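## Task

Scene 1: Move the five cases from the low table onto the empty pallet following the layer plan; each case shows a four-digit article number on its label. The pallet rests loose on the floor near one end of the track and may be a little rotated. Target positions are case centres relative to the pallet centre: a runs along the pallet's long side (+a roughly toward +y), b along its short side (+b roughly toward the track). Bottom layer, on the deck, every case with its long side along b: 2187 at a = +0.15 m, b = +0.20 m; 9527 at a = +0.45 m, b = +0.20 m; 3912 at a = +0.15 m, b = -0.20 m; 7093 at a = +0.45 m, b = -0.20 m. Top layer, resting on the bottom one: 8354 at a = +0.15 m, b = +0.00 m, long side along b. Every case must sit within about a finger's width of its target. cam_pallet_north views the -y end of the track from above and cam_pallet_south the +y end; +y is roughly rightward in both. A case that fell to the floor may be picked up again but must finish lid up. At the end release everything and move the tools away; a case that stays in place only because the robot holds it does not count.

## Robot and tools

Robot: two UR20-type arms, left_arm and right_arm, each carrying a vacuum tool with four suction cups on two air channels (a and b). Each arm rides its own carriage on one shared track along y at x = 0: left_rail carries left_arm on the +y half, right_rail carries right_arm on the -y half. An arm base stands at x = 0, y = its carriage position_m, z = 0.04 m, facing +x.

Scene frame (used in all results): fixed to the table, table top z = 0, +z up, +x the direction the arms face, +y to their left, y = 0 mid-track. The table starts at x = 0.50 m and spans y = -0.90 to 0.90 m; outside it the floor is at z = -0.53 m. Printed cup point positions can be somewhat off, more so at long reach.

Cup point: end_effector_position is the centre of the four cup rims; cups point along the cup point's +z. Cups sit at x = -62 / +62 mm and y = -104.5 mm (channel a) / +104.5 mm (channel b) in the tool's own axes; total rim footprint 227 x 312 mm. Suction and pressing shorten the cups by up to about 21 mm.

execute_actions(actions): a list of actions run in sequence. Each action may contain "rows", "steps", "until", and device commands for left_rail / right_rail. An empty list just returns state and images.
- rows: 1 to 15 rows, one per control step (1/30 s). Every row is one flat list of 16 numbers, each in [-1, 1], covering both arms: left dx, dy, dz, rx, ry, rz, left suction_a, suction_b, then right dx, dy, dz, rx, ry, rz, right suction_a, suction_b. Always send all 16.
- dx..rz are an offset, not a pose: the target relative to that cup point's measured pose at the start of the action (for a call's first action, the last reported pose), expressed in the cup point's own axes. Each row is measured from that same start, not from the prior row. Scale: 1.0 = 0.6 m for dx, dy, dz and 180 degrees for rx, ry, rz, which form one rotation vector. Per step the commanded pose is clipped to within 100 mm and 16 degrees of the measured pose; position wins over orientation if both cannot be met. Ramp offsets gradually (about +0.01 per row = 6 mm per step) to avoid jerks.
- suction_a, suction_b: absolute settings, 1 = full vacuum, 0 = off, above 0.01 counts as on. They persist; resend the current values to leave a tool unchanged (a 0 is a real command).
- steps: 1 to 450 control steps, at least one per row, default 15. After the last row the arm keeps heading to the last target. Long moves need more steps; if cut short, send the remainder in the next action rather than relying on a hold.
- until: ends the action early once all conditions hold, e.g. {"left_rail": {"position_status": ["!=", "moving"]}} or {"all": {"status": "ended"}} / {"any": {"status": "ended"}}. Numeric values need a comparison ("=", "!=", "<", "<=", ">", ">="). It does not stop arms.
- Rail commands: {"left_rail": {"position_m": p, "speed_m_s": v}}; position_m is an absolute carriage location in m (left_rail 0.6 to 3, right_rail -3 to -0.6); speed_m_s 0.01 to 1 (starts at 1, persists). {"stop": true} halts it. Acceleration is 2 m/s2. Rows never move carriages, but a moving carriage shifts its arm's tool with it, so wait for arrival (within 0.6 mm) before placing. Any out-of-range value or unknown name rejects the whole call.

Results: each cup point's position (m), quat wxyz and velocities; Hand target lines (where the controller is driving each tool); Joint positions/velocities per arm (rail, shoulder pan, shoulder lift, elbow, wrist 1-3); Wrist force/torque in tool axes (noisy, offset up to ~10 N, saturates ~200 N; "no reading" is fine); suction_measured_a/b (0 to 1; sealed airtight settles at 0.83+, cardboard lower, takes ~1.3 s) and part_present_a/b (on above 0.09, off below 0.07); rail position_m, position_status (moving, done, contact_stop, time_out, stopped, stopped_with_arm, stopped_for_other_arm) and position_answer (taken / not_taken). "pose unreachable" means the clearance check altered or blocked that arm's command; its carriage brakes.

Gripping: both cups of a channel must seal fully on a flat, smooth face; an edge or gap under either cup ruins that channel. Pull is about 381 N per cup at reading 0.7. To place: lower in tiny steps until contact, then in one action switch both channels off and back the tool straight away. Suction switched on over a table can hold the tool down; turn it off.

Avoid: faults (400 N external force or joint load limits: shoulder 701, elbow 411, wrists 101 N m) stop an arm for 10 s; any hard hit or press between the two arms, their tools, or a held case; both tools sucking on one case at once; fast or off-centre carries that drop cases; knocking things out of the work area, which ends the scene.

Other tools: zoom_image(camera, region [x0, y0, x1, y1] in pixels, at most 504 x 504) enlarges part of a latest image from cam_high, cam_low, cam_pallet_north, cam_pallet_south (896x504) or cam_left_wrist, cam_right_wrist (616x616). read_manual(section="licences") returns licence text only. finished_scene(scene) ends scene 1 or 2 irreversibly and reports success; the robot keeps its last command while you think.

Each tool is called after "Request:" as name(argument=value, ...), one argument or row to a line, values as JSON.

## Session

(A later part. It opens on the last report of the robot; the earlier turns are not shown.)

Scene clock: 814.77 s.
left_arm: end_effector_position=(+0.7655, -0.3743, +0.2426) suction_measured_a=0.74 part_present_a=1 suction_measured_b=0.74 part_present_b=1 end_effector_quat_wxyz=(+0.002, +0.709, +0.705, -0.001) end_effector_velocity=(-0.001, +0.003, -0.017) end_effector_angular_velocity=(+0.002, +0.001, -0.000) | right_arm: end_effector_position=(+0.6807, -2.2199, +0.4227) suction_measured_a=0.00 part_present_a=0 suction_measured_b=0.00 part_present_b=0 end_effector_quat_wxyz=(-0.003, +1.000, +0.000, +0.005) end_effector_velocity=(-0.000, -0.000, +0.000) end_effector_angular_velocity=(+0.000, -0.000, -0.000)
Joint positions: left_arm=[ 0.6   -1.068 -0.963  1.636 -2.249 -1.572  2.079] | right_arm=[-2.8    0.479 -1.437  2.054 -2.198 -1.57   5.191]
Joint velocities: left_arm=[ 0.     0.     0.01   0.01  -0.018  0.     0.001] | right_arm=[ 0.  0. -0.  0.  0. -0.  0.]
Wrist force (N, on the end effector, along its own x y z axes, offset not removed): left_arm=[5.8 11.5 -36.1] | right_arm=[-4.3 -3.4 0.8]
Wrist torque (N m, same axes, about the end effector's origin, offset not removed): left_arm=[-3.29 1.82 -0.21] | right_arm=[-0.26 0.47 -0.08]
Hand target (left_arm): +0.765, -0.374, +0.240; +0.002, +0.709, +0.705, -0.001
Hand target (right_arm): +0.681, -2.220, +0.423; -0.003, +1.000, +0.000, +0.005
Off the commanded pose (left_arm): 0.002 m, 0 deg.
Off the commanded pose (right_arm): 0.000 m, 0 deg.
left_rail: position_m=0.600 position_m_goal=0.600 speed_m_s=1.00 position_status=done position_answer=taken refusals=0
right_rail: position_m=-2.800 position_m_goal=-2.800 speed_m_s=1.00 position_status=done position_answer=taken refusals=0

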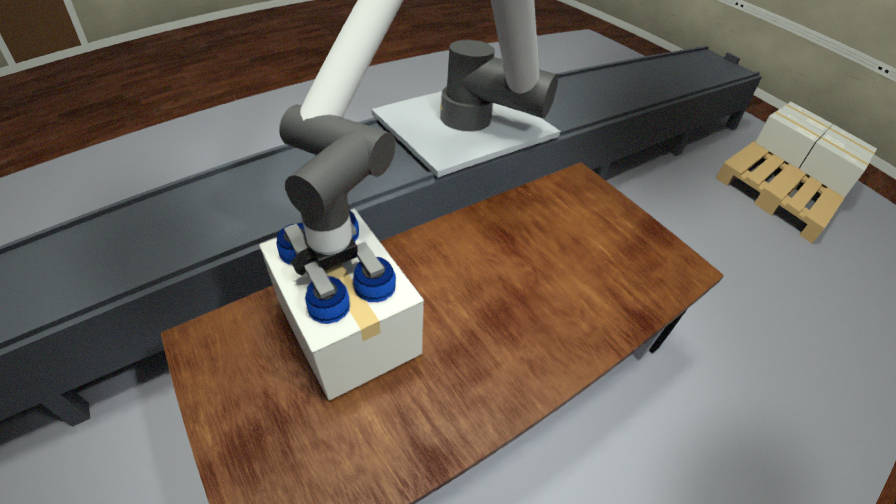

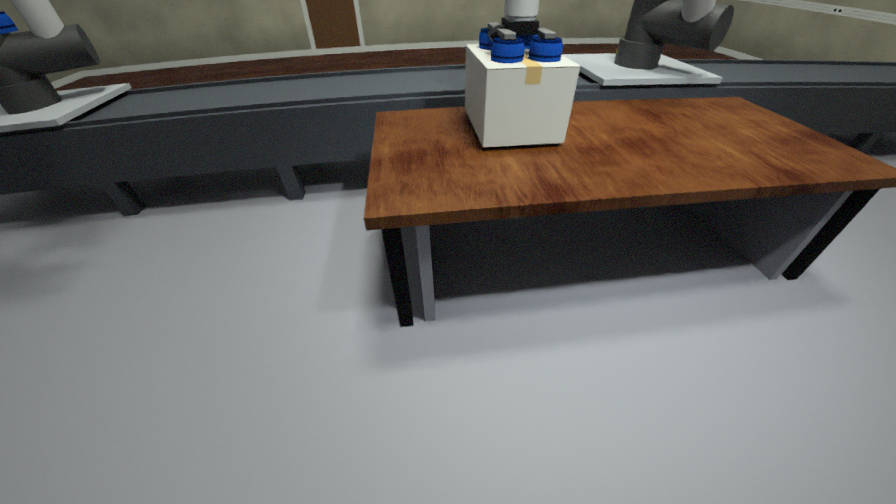

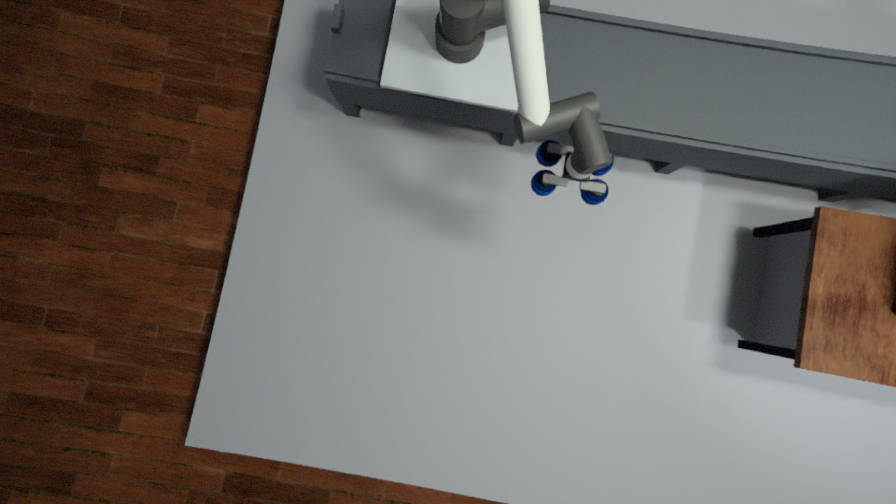

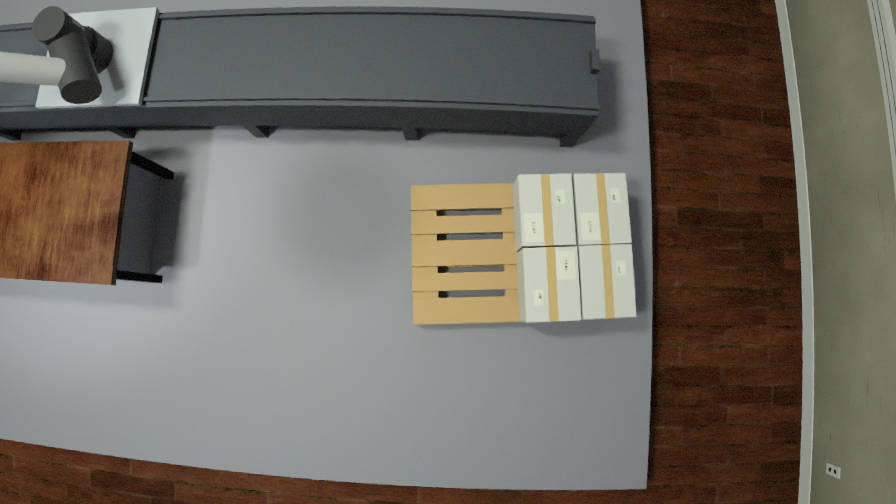

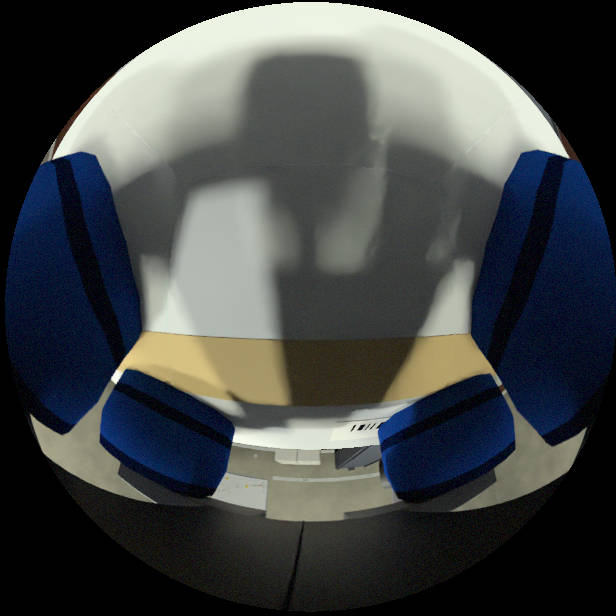

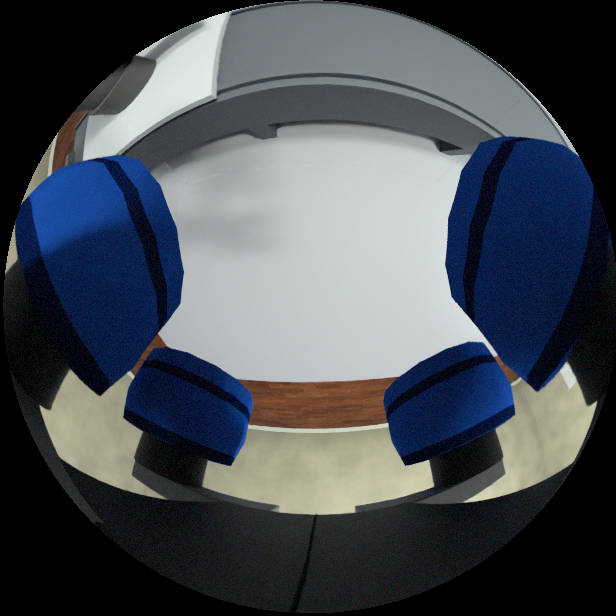

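Request:
execute_actions(
  actions=[
    {"left_rail":{"position_m":3.0},"rows":[[0,0,-0.005,0,0,0,1,1,0,0,0,0,0,0,0,0],[0,0,-0.012,0,0,0,1,1,0,0,0,0,0,0,0,0],[0,0,-0.022,0,0,0,1,1,0,0,0,0,0,0,0,0],[0.005,0,-0.033,0,0,0,1,1,0,0,0,0,0,0,0,0],[0.015,0,-0.045,0,0,-0.003,1,1,0,0,0,0,0,0,0,0],[0.03,0.005,-0.057,0,0,-0.006,1,1,0,0,0,0,0,0,0,0],[0.05,0.01,-0.067,0,0,-0.01,1,1,0,0,0,0,0,0,0,0],[0.075,0.015,-0.075,0,0,-0.014,1,1,0,0,0,0,0,0,0,0],[0.10,0.02,-0.08,0,0,-0.018,1,1,0,0,0,0,0,0,0,0],[0.13,0.025,-0.082,0,0,-0.021,1,1,0,0,0,0,0,0,0,0],[0.16,0.03,-0.082,0,0,-0.0234,1,1,0,0,0,0,0,0,0,0],[0.19,0.035,-0.082,0,0,-0.0234,1,1,0,0,0,0,0,0,0,0],[0.22,0.04,-0.082,0,0,-0.0234,1,1,0,0,0,0,0,0,0,0],[0.25,0.045,-0.082,0,0,-0.0234,1,1,0,0,0,0,0,0,0,0],[0.29,0.05,-0.082,0,0,-0.0234,1,1,0,0,0,0,0,0,0,0]],"steps":19},
    {"rows":[[1.0,0.252,0,0,0,0,1,1,0,0,0,0,0,0,0,0]],"steps":41},
    {"rows":[[0.70,0.176,0.23,0,0,0,1,1,0,0,0,0,0,0,0,0]],"steps":24},
  ],
)

Scene clock: 830.80 s.
left_arm: end_effector_position=(+0.9485, +3.0613, +0.1784) suction_measured_a=0.94 part_present_a=1 suction_measured_b=0.94 part_present_b=1 end_effector_quat_wxyz=(+0.000, +0.682, +0.732, +0.001) end_effector_velocity=(+0.086, +0.722, -0.138) end_effector_angular_velocity=(-0.003, -0.003, +0.003) | right_arm: end_effector_position=(+0.6807, -2.2199, +0.4227) suction_measured_a=0.00 part_present_a=0 suction_measured_b=0.00 part_present_b=0 end_effector_quat_wxyz=(-0.003, +1.000, +0.000, +0.005) end_effector_velocity=(-0.000, +0.000, +0.000) end_effector_angular_velocity=(+0.000, -0.000, +0.000)
Joint positions: left_arm=[ 2.979 -0.127 -1.15   2.108 -2.53  -1.57   2.944] | right_arm=[-2.8    0.479 -1.437  2.054 -2.198 -1.57   5.191]
Joint velocities: left_arm=[ 0.294  0.469  0.251 -0.129 -0.125 -0.003  0.467] | right_arm=[ 0.  0. -0.  0. -0. -0.  0.]
Wrist force (N, on the end effector, along its own x y z axes, offset not removed): left_arm=[22.2 2.7 -48.2] | right_arm=[-2.8 -0.1 -3.0]
Wrist torque (N m, same axes, about the end effector's origin, offset not removed): left_arm=[-2.31 1.36 0.20] | right_arm=[-0.01 0.39 -0.01]
Hand target (left_arm): +0.962, +3.150, +0.154; +0.000, +0.682, +0.732, +0.001
Hand target (right_arm): +0.681, -2.220, +0.423; -0.003, +1.000, +0.000, +0.005
Off the commanded pose (left_arm): 0.103 m, 0 deg; position clipped at the last step of the last action.
Off the commanded pose (right_arm): 0.000 m, 0 deg.
left_rail: position_m=2.979 position_m_goal=3.000 speed_m_s=1.00 position_status=moving position_answer=taken refusals=0
right_rail: position_m=-2.800 position_m_goal=-2.800 speed_m_s=1.00 position_status=done position_answer=taken refusals=0

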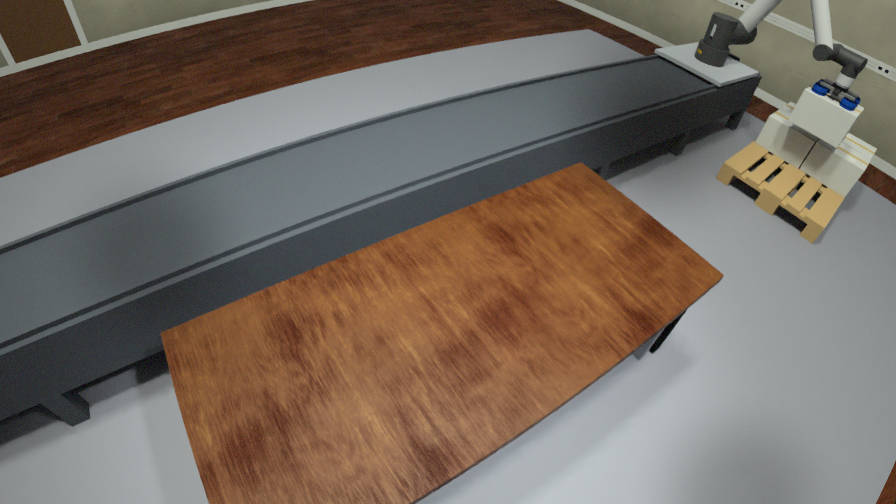

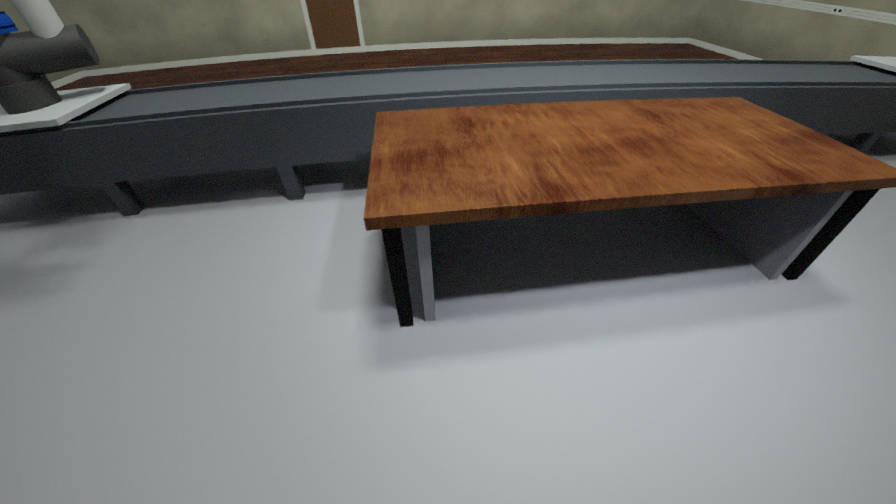

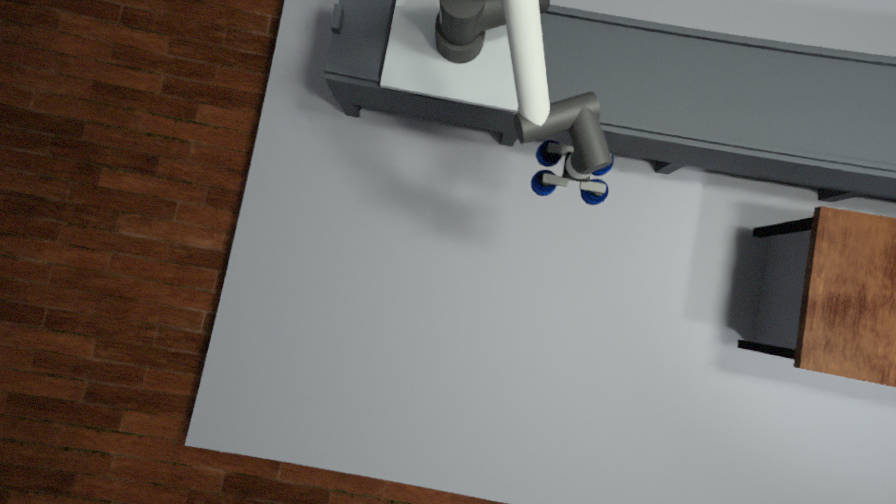

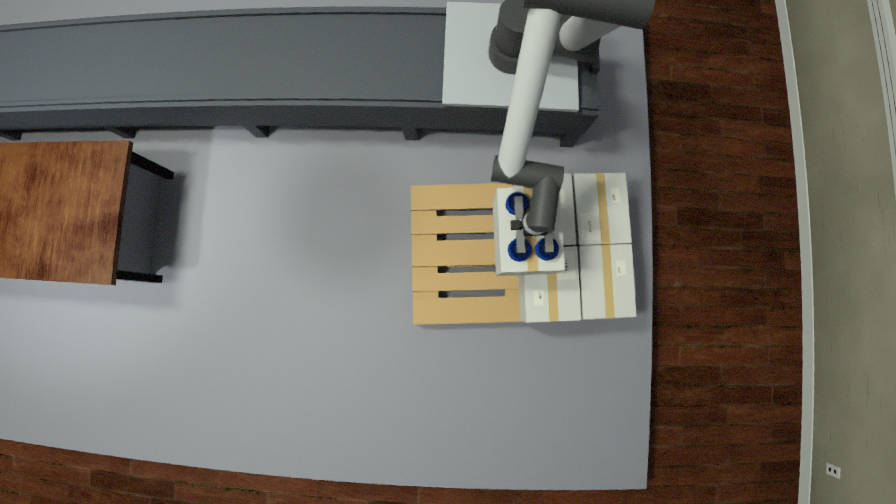

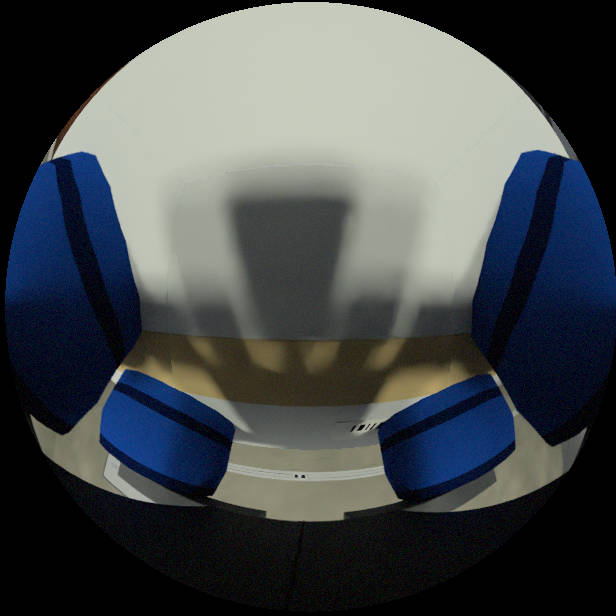

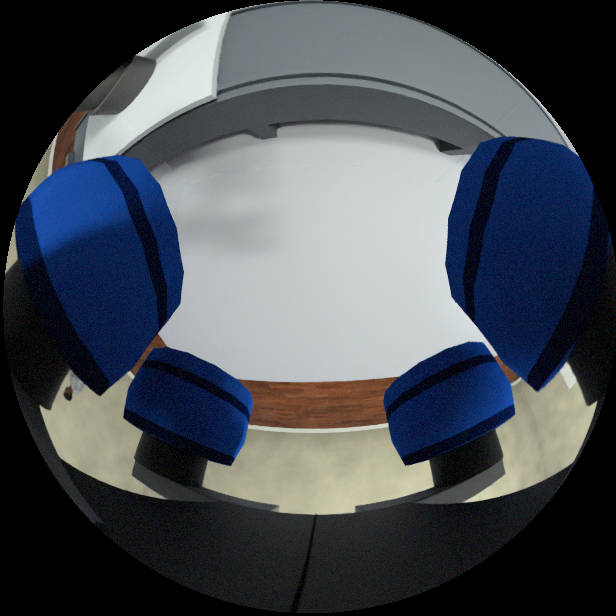

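Request:
execute_actions(
  actions=[],
)

Scene clock: 832.07 s.
left_arm: end_effector_position=(+0.9622, +3.1565, +0.1544) suction_measured_a=0.94 part_present_a=1 suction_measured_b=0.94 part_present_b=1 end_effector_quat_wxyz=(+0.000, +0.682, +0.732, +0.001) end_effector_velocity=(-0.000, +0.000, -0.000) end_effector_angular_velocity=(+0.000, +0.000, +0.000) | right_arm: end_effector_position=(+0.6807, -2.2199, +0.4227) suction_measured_a=0.00 part_present_a=0 suction_measured_b=0.00 part_present_b=0 end_effector_quat_wxyz=(-0.003, +1.000, +0.000, +0.005) end_effector_velocity=(-0.000, -0.000, +0.000) end_effector_angular_velocity=(+0.000, -0.000, -0.000)
Joint positions: left_arm=[ 3.    -0.047 -1.106  2.083 -2.55  -1.57   3.025] | right_arm=[-2.8    0.479 -1.437  2.054 -2.198 -1.57   5.191]
Joint velocities: left_arm=[ 0.  0.  0. -0. -0.  0.  0.] | right_arm=[ 0.  0. -0.  0. -0. -0.  0.]
Wrist force (N, on the end effector, along its own x y z axes, offset not removed): left_arm=[-4.1 -0.6 -49.5] | right_arm=[-2.7 -0.4 -0.5]
Wrist torque (N m, same axes, about the end effector's origin, offset not removed): left_arm=[-2.51 1.43 0.06] | right_arm=[0.13 0.28 -0.02]
Hand target (left_arm): +0.962, +3.156, +0.154; +0.000, +0.682, +0.732, +0.001
Hand target (right_arm): +0.681, -2.220, +0.423; -0.003, +1.000, +0.000, +0.005
Off the commanded pose (left_arm): 0.026 m, 0 deg; position clipped at the last step of the last action.
Off the commanded pose (right_arm): 0.000 m, 0 deg.
left_rail: position_m=3.000 position_m_goal=3.000 speed_m_s=1.00 position_status=done position_answer=taken refusals=0
right_rail: position_m=-2.800 position_m_goal=-2.800 speed_m_s=1.00 position_status=done position_answer=taken refusals=0

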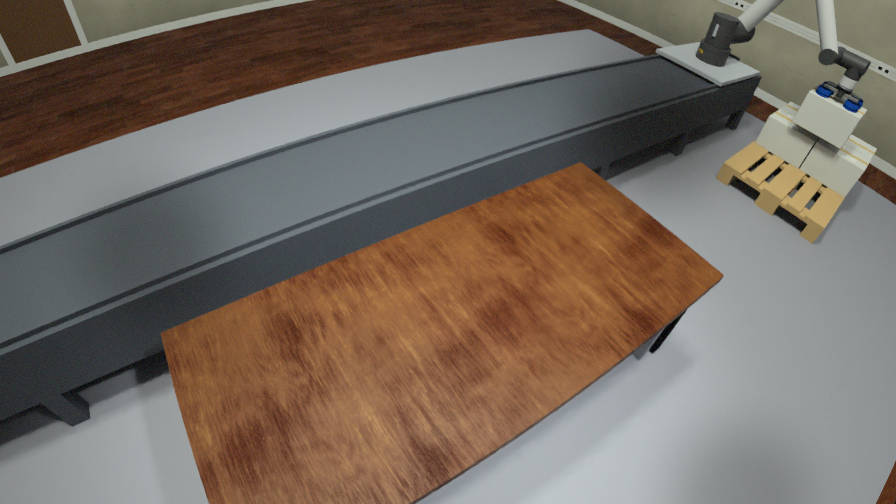

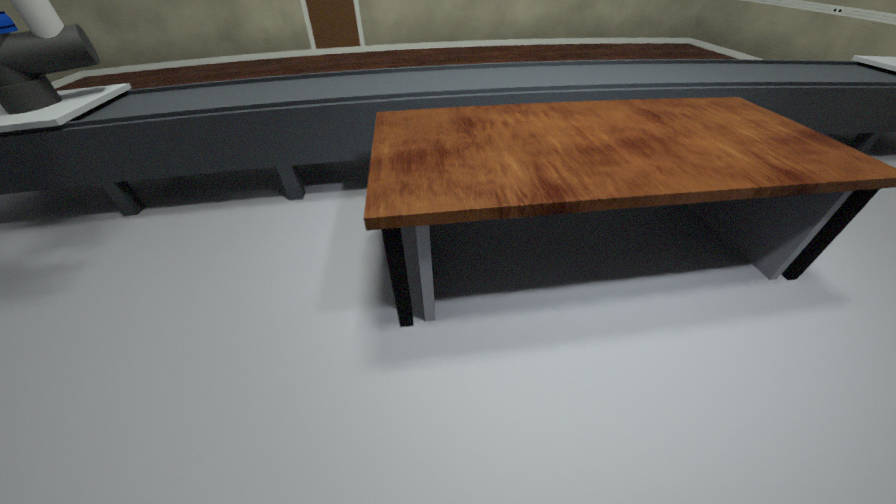

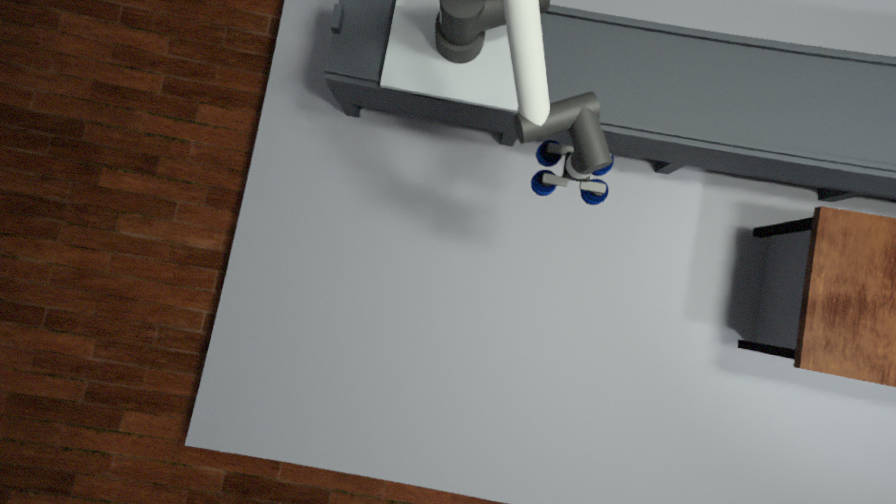

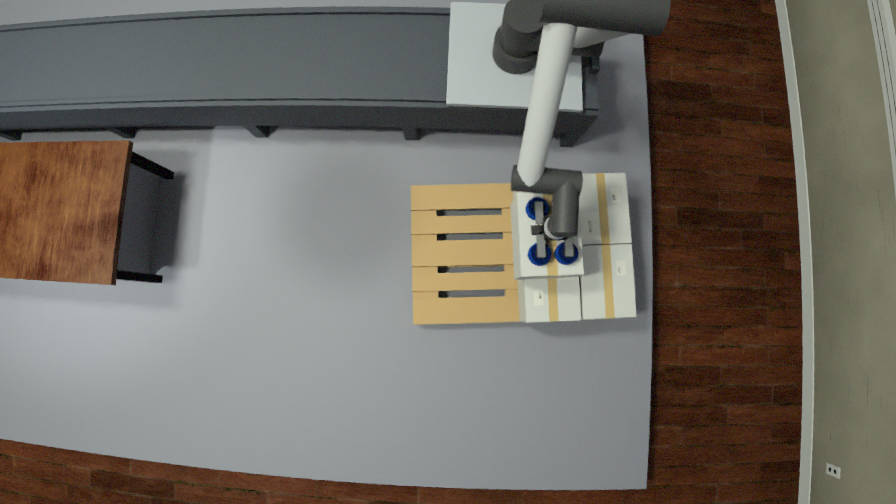

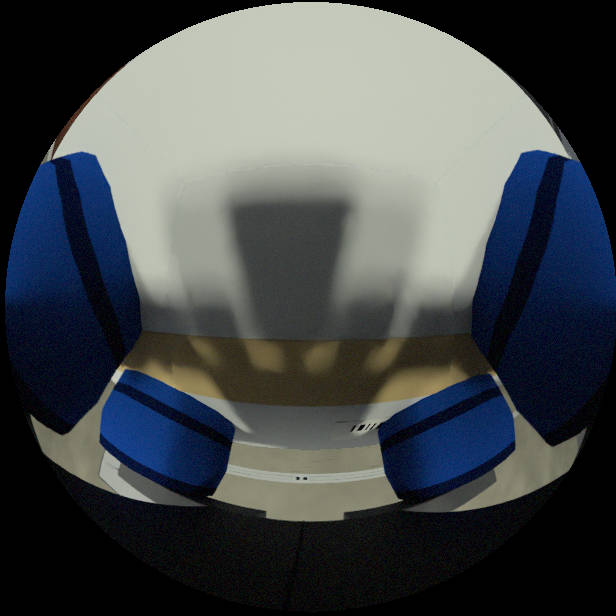

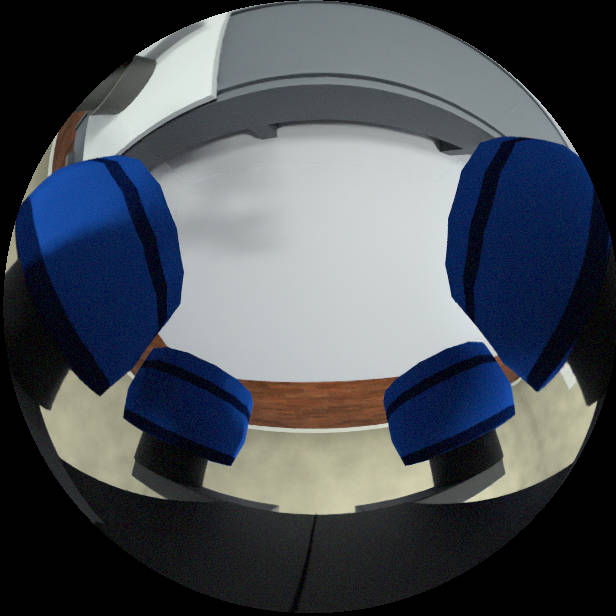

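Request:
execute_actions(
  actions=[
    {"rows":[[0.008,0.003,0.004,0,0,0,1,1,0,0,0,0,0,0,0,0],[0.02,0.008,0.011,0,0,0,1,1,0,0,0,0,0,0,0,0],[0.035,0.014,0.02,0,0,0,1,1,0,0,0,0,0,0,0,0],[0.052,0.021,0.031,0,0,0,1,1,0,0,0,0,0,0,0,0],[0.069,0.028,0.043,0,0,0,1,1,0,0,0,0,0,0,0,0],[0.084,0.034,0.055,0,0,0,1,1,0,0,0,0,0,0,0,0],[0.096,0.038,0.065,0,0,0,1,1,0,0,0,0,0,0,0,0],[0.104,0.041,0.072,0,0,0,1,1,0,0,0,0,0,0,0,0],[0.107,0.042,0.077,0,0,0,1,1,0,0,0,0,0,0,0,0]],"steps":12},
  ],
)

Scene clock: 836.43 s.
left_arm: end_effector_position=(+0.9770, +3.2084, +0.1198) suction_measured_a=0.94 part_present_a=1 suction_measured_b=0.94 part_present_b=1 end_effector_quat_wxyz=(+0.000, +0.682, +0.732, +0.001) end_effector_velocity=(+0.037, +0.115, -0.095) end_effector_angular_velocity=(+0.000, +0.003, +0.000) | right_arm: end_effector_position=(+0.6807, -2.2199, +0.4227) suction_measured_a=0.00 part_present_a=0 suction_measured_b=0.00 part_present_b=0 end_effector_quat_wxyz=(-0.003, +1.000, +0.000, +0.005) end_effector_velocity=(+0.000, -0.000, -0.000) end_effector_angular_velocity=(-0.000, +0.000, -0.000)
Joint positions: left_arm=[ 3.     0.007 -1.049  2.056 -2.579 -1.57   3.078] | right_arm=[-2.8    0.479 -1.437  2.054 -2.198 -1.57   5.191]
Joint velocities: left_arm=[ 0.     0.118  0.149 -0.07  -0.076 -0.     0.117] | right_arm=[ 0. -0.  0. -0.  0. -0. -0.]
Wrist force (N, on the end effector, along its own x y z axes, offset not removed): left_arm=[11.5 0.5 -41.2] | right_arm=[-5.3 -2.6 0.2]
Wrist torque (N m, same axes, about the end effector's origin, offset not removed): left_arm=[-2.45 1.08 0.02] | right_arm=[-0.23 0.65 0.03]
Hand target (left_arm): +0.982, +3.222, +0.108; +0.000, +0.682, +0.732, +0.001
Hand target (right_arm): +0.681, -2.220, +0.423; -0.003, +1.000, +0.000, +0.005
Off the commanded pose (left_arm): 0.019 m, 0 deg.
Off the commanded pose (right_arm): 0.000 m, 0 deg.
left_rail: position_m=3.000 position_m_goal=3.000 speed_m_s=1.00 position_status=done position_answer=taken refusals=0
right_rail: position_m=-2.800 position_m_goal=-2.800 speed_m_s=1.00 position_status=done position_answer=taken refusals=0

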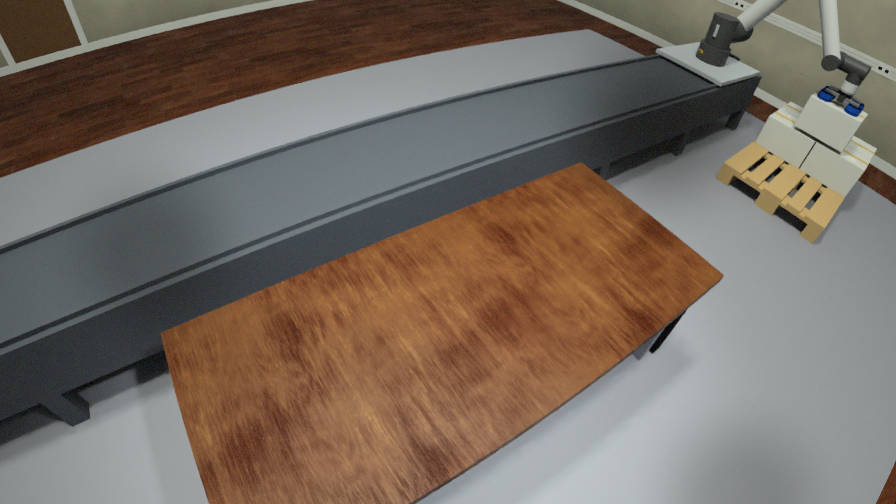

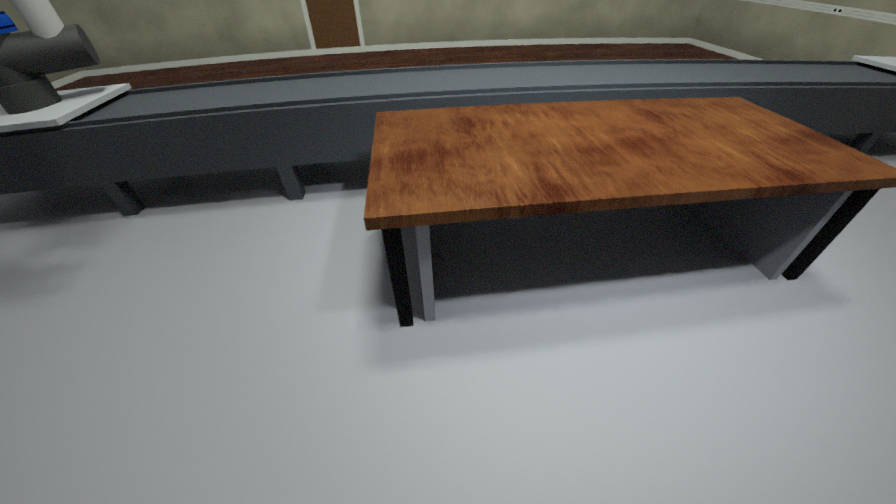

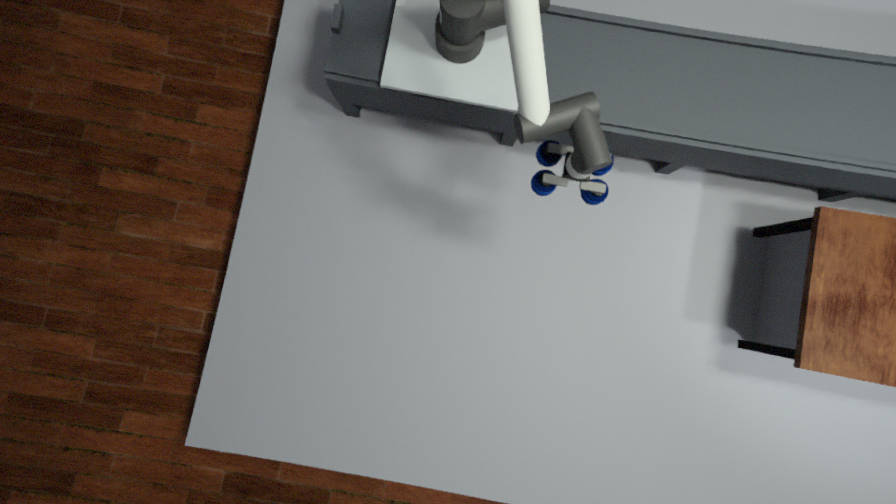

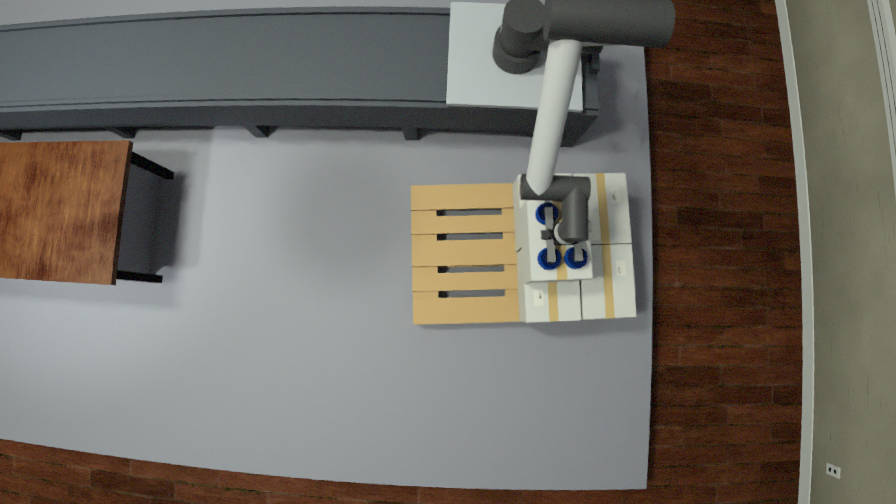

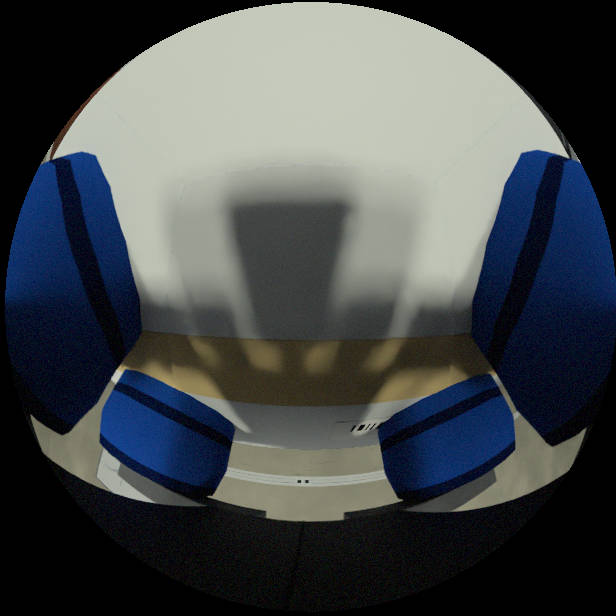

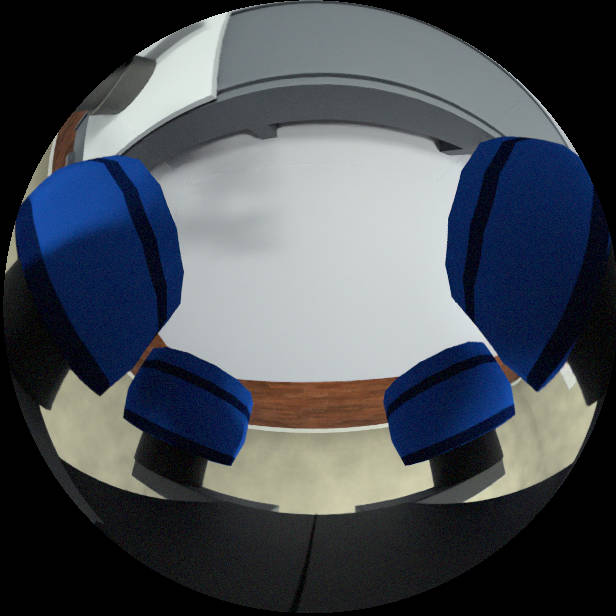

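Request:
execute_actions(
  actions=[],
)

Request:
zoom_image(
  camera="cam_pallet_south",
  region=[500, 165, 650, 330],
)

Request:
zoom_image(
  camera="cam_high",
  region=[750, 80, 896, 210],
)

Scene clock: 837.80 s.
left_arm: end_effector_position=(+0.9822, +3.2222, +0.1085) suction_measured_a=0.94 part_present_a=1 suction_measured_b=0.94 part_present_b=1 end_effector_quat_wxyz=(+0.000, +0.682, +0.732, +0.001) end_effector_velocity=(-0.000, +0.000, -0.000) end_effector_angular_velocity=(-0.000, +0.000, -0.000) | right_arm: end_effector_position=(+0.6807, -2.2199, +0.4227) suction_measured_a=0.00 part_present_a=0 suction_measured_b=0.00 part_present_b=0 end_effector_quat_wxyz=(-0.003, +1.000, +0.000, +0.005) end_effector_velocity=(-0.000, -0.000, +0.000) end_effector_angular_velocity=(+0.000, -0.000, +0.000)
Joint positions: left_arm=[ 3.     0.021 -1.031  2.047 -2.588 -1.57   3.093] | right_arm=[-2.8    0.479 -1.437  2.054 -2.198 -1.57   5.191]
Joint velocities: left_arm=[ 0.  0.  0. -0. -0. -0.  0.] | right_arm=[ 0. -0. -0.  0. -0. -0. -0.]
Wrist force (N, on the end effector, along its own x y z axes, offset not removed): left_arm=[3.6 2.1 -47.3] | right_arm=[-3.4 -2.4 -1.6]
Wrist torque (N m, same axes, about the end effector's origin, offset not removed): left_arm=[-1.99 0.39 -0.11] | right_arm=[-0.27 0.36 -0.15]
Hand target (left_arm): +0.982, +3.222, +0.108; +0.000, +0.682, +0.732, +0.001
Hand target (right_arm): +0.681, -2.220, +0.423; -0.003, +1.000, +0.000, +0.005
Off the commanded pose (left_arm): 0.001 m, 0 deg.
Off the commanded pose (right_arm): 0.000 m, 0 deg.
left_rail: position_m=3.000 position_m_goal=3.000 speed_m_s=1.00 position_status=done position_answer=taken refusals=0
right_rail: position_m=-2.800 position_m_goal=-2.800 speed_m_s=1.00 position_status=done position_answer=taken refusals=0

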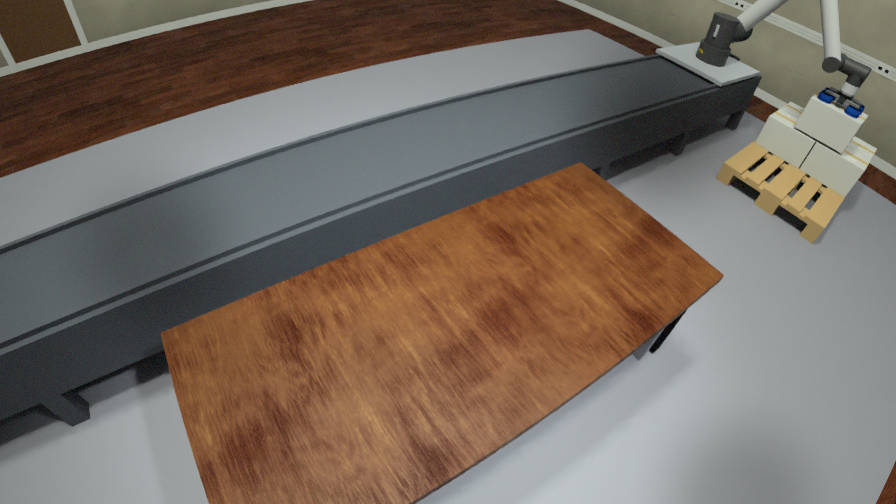

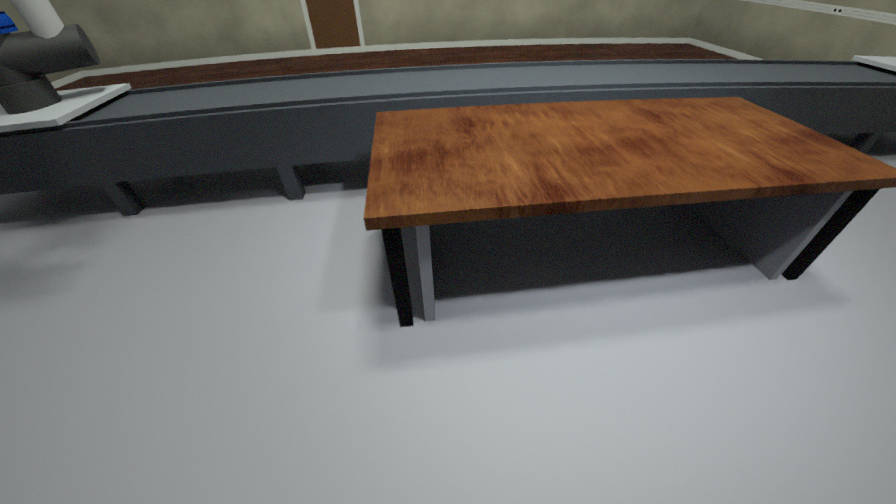

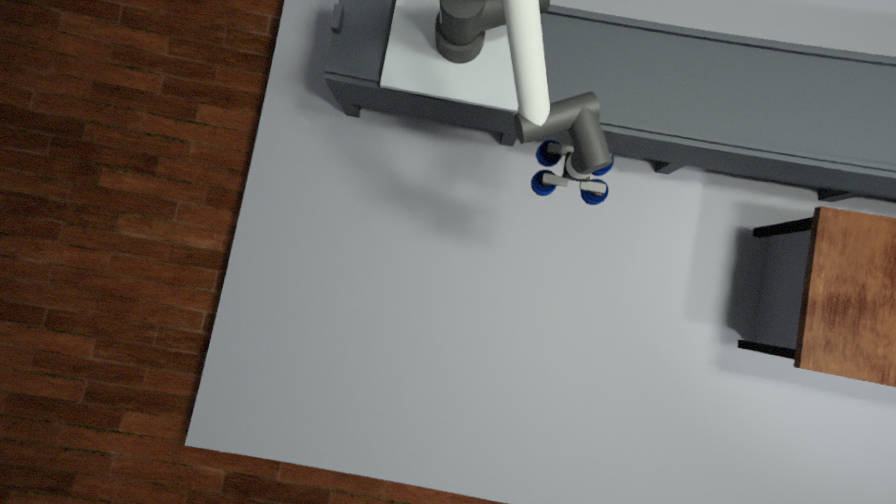

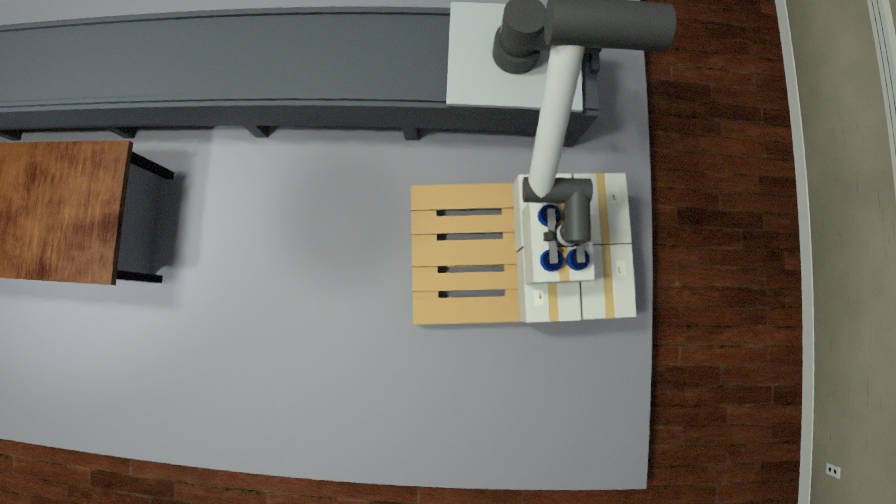

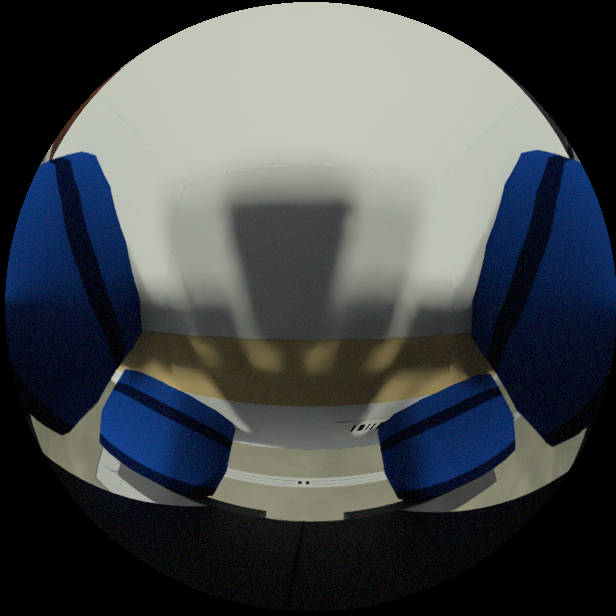

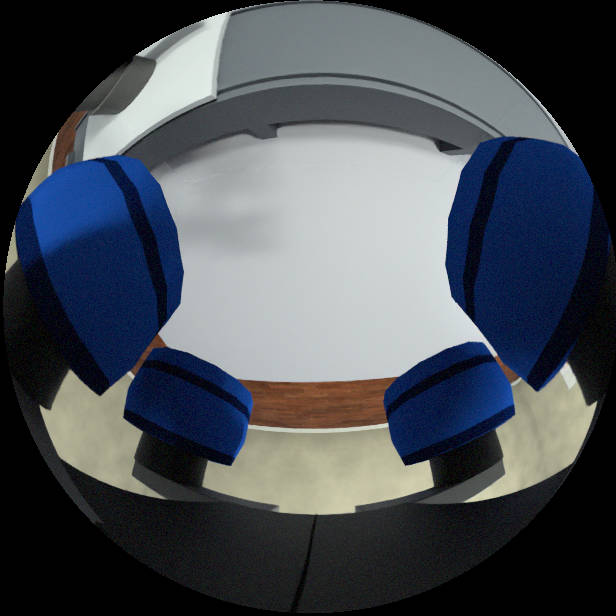

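Region (500, 165, 650, 330) of cam_pallet_south's 896x504 image, scaled by 3.055, with more detail than that image has; it fills the left 458 columns of this view, and the rest is white.

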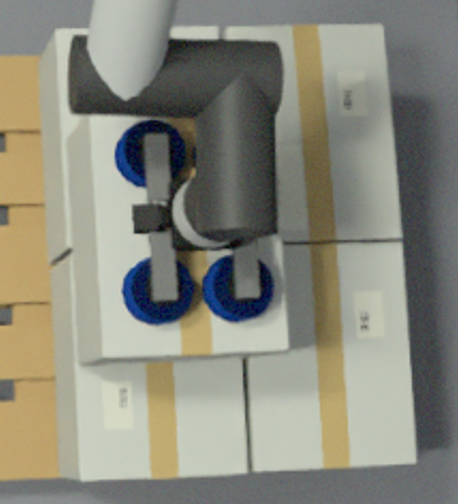

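Region (750, 80, 896, 210) of cam_high's 896x504 image, scaled by 3.452, with more detail than that image has; it fills the top 449 rows of this view, and the rest is white.

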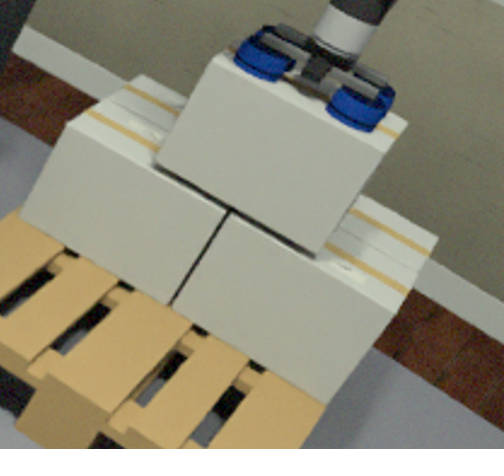

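Request:
zoom_image(
  camera="cam_high",
  region=[780, 110, 870, 180],
)

Request:
zoom_image(
  camera="cam_pallet_south",
  region=[505, 225, 605, 325],
)

Request:
zoom_image(
  camera="cam_pallet_south",
  region=[505, 165, 605, 265],
)

Region (780, 110, 870, 180) of cam_high's 896x504 image, scaled by 5.600, with more detail than that image has.

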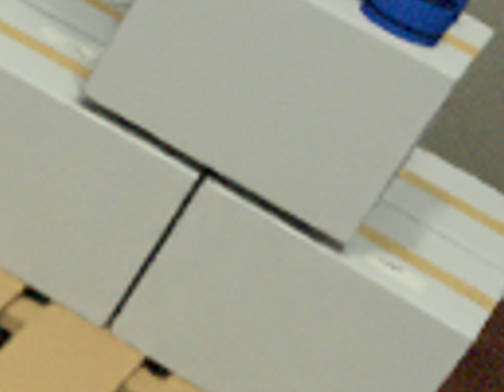

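Region (505, 225, 605, 325) of cam_pallet_south's 896x504 image, scaled by 5.040, with more detail than that image has.

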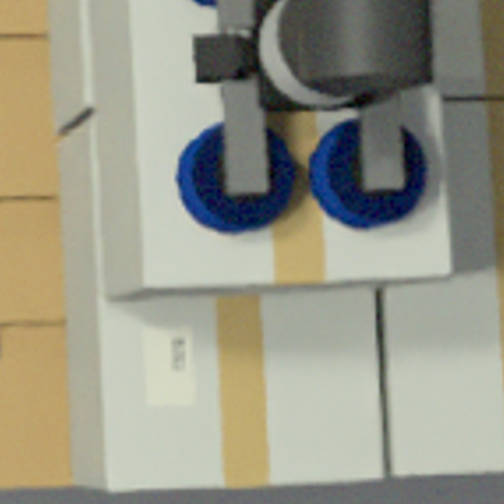

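Region (505, 165, 605, 265) of cam_pallet_south's 896x504 image, scaled by 5.040, with more detail than that image has.

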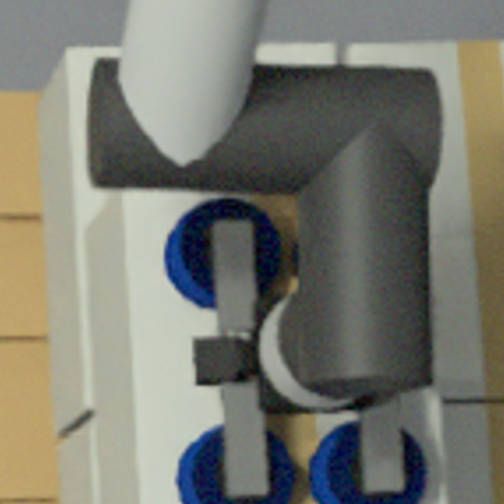

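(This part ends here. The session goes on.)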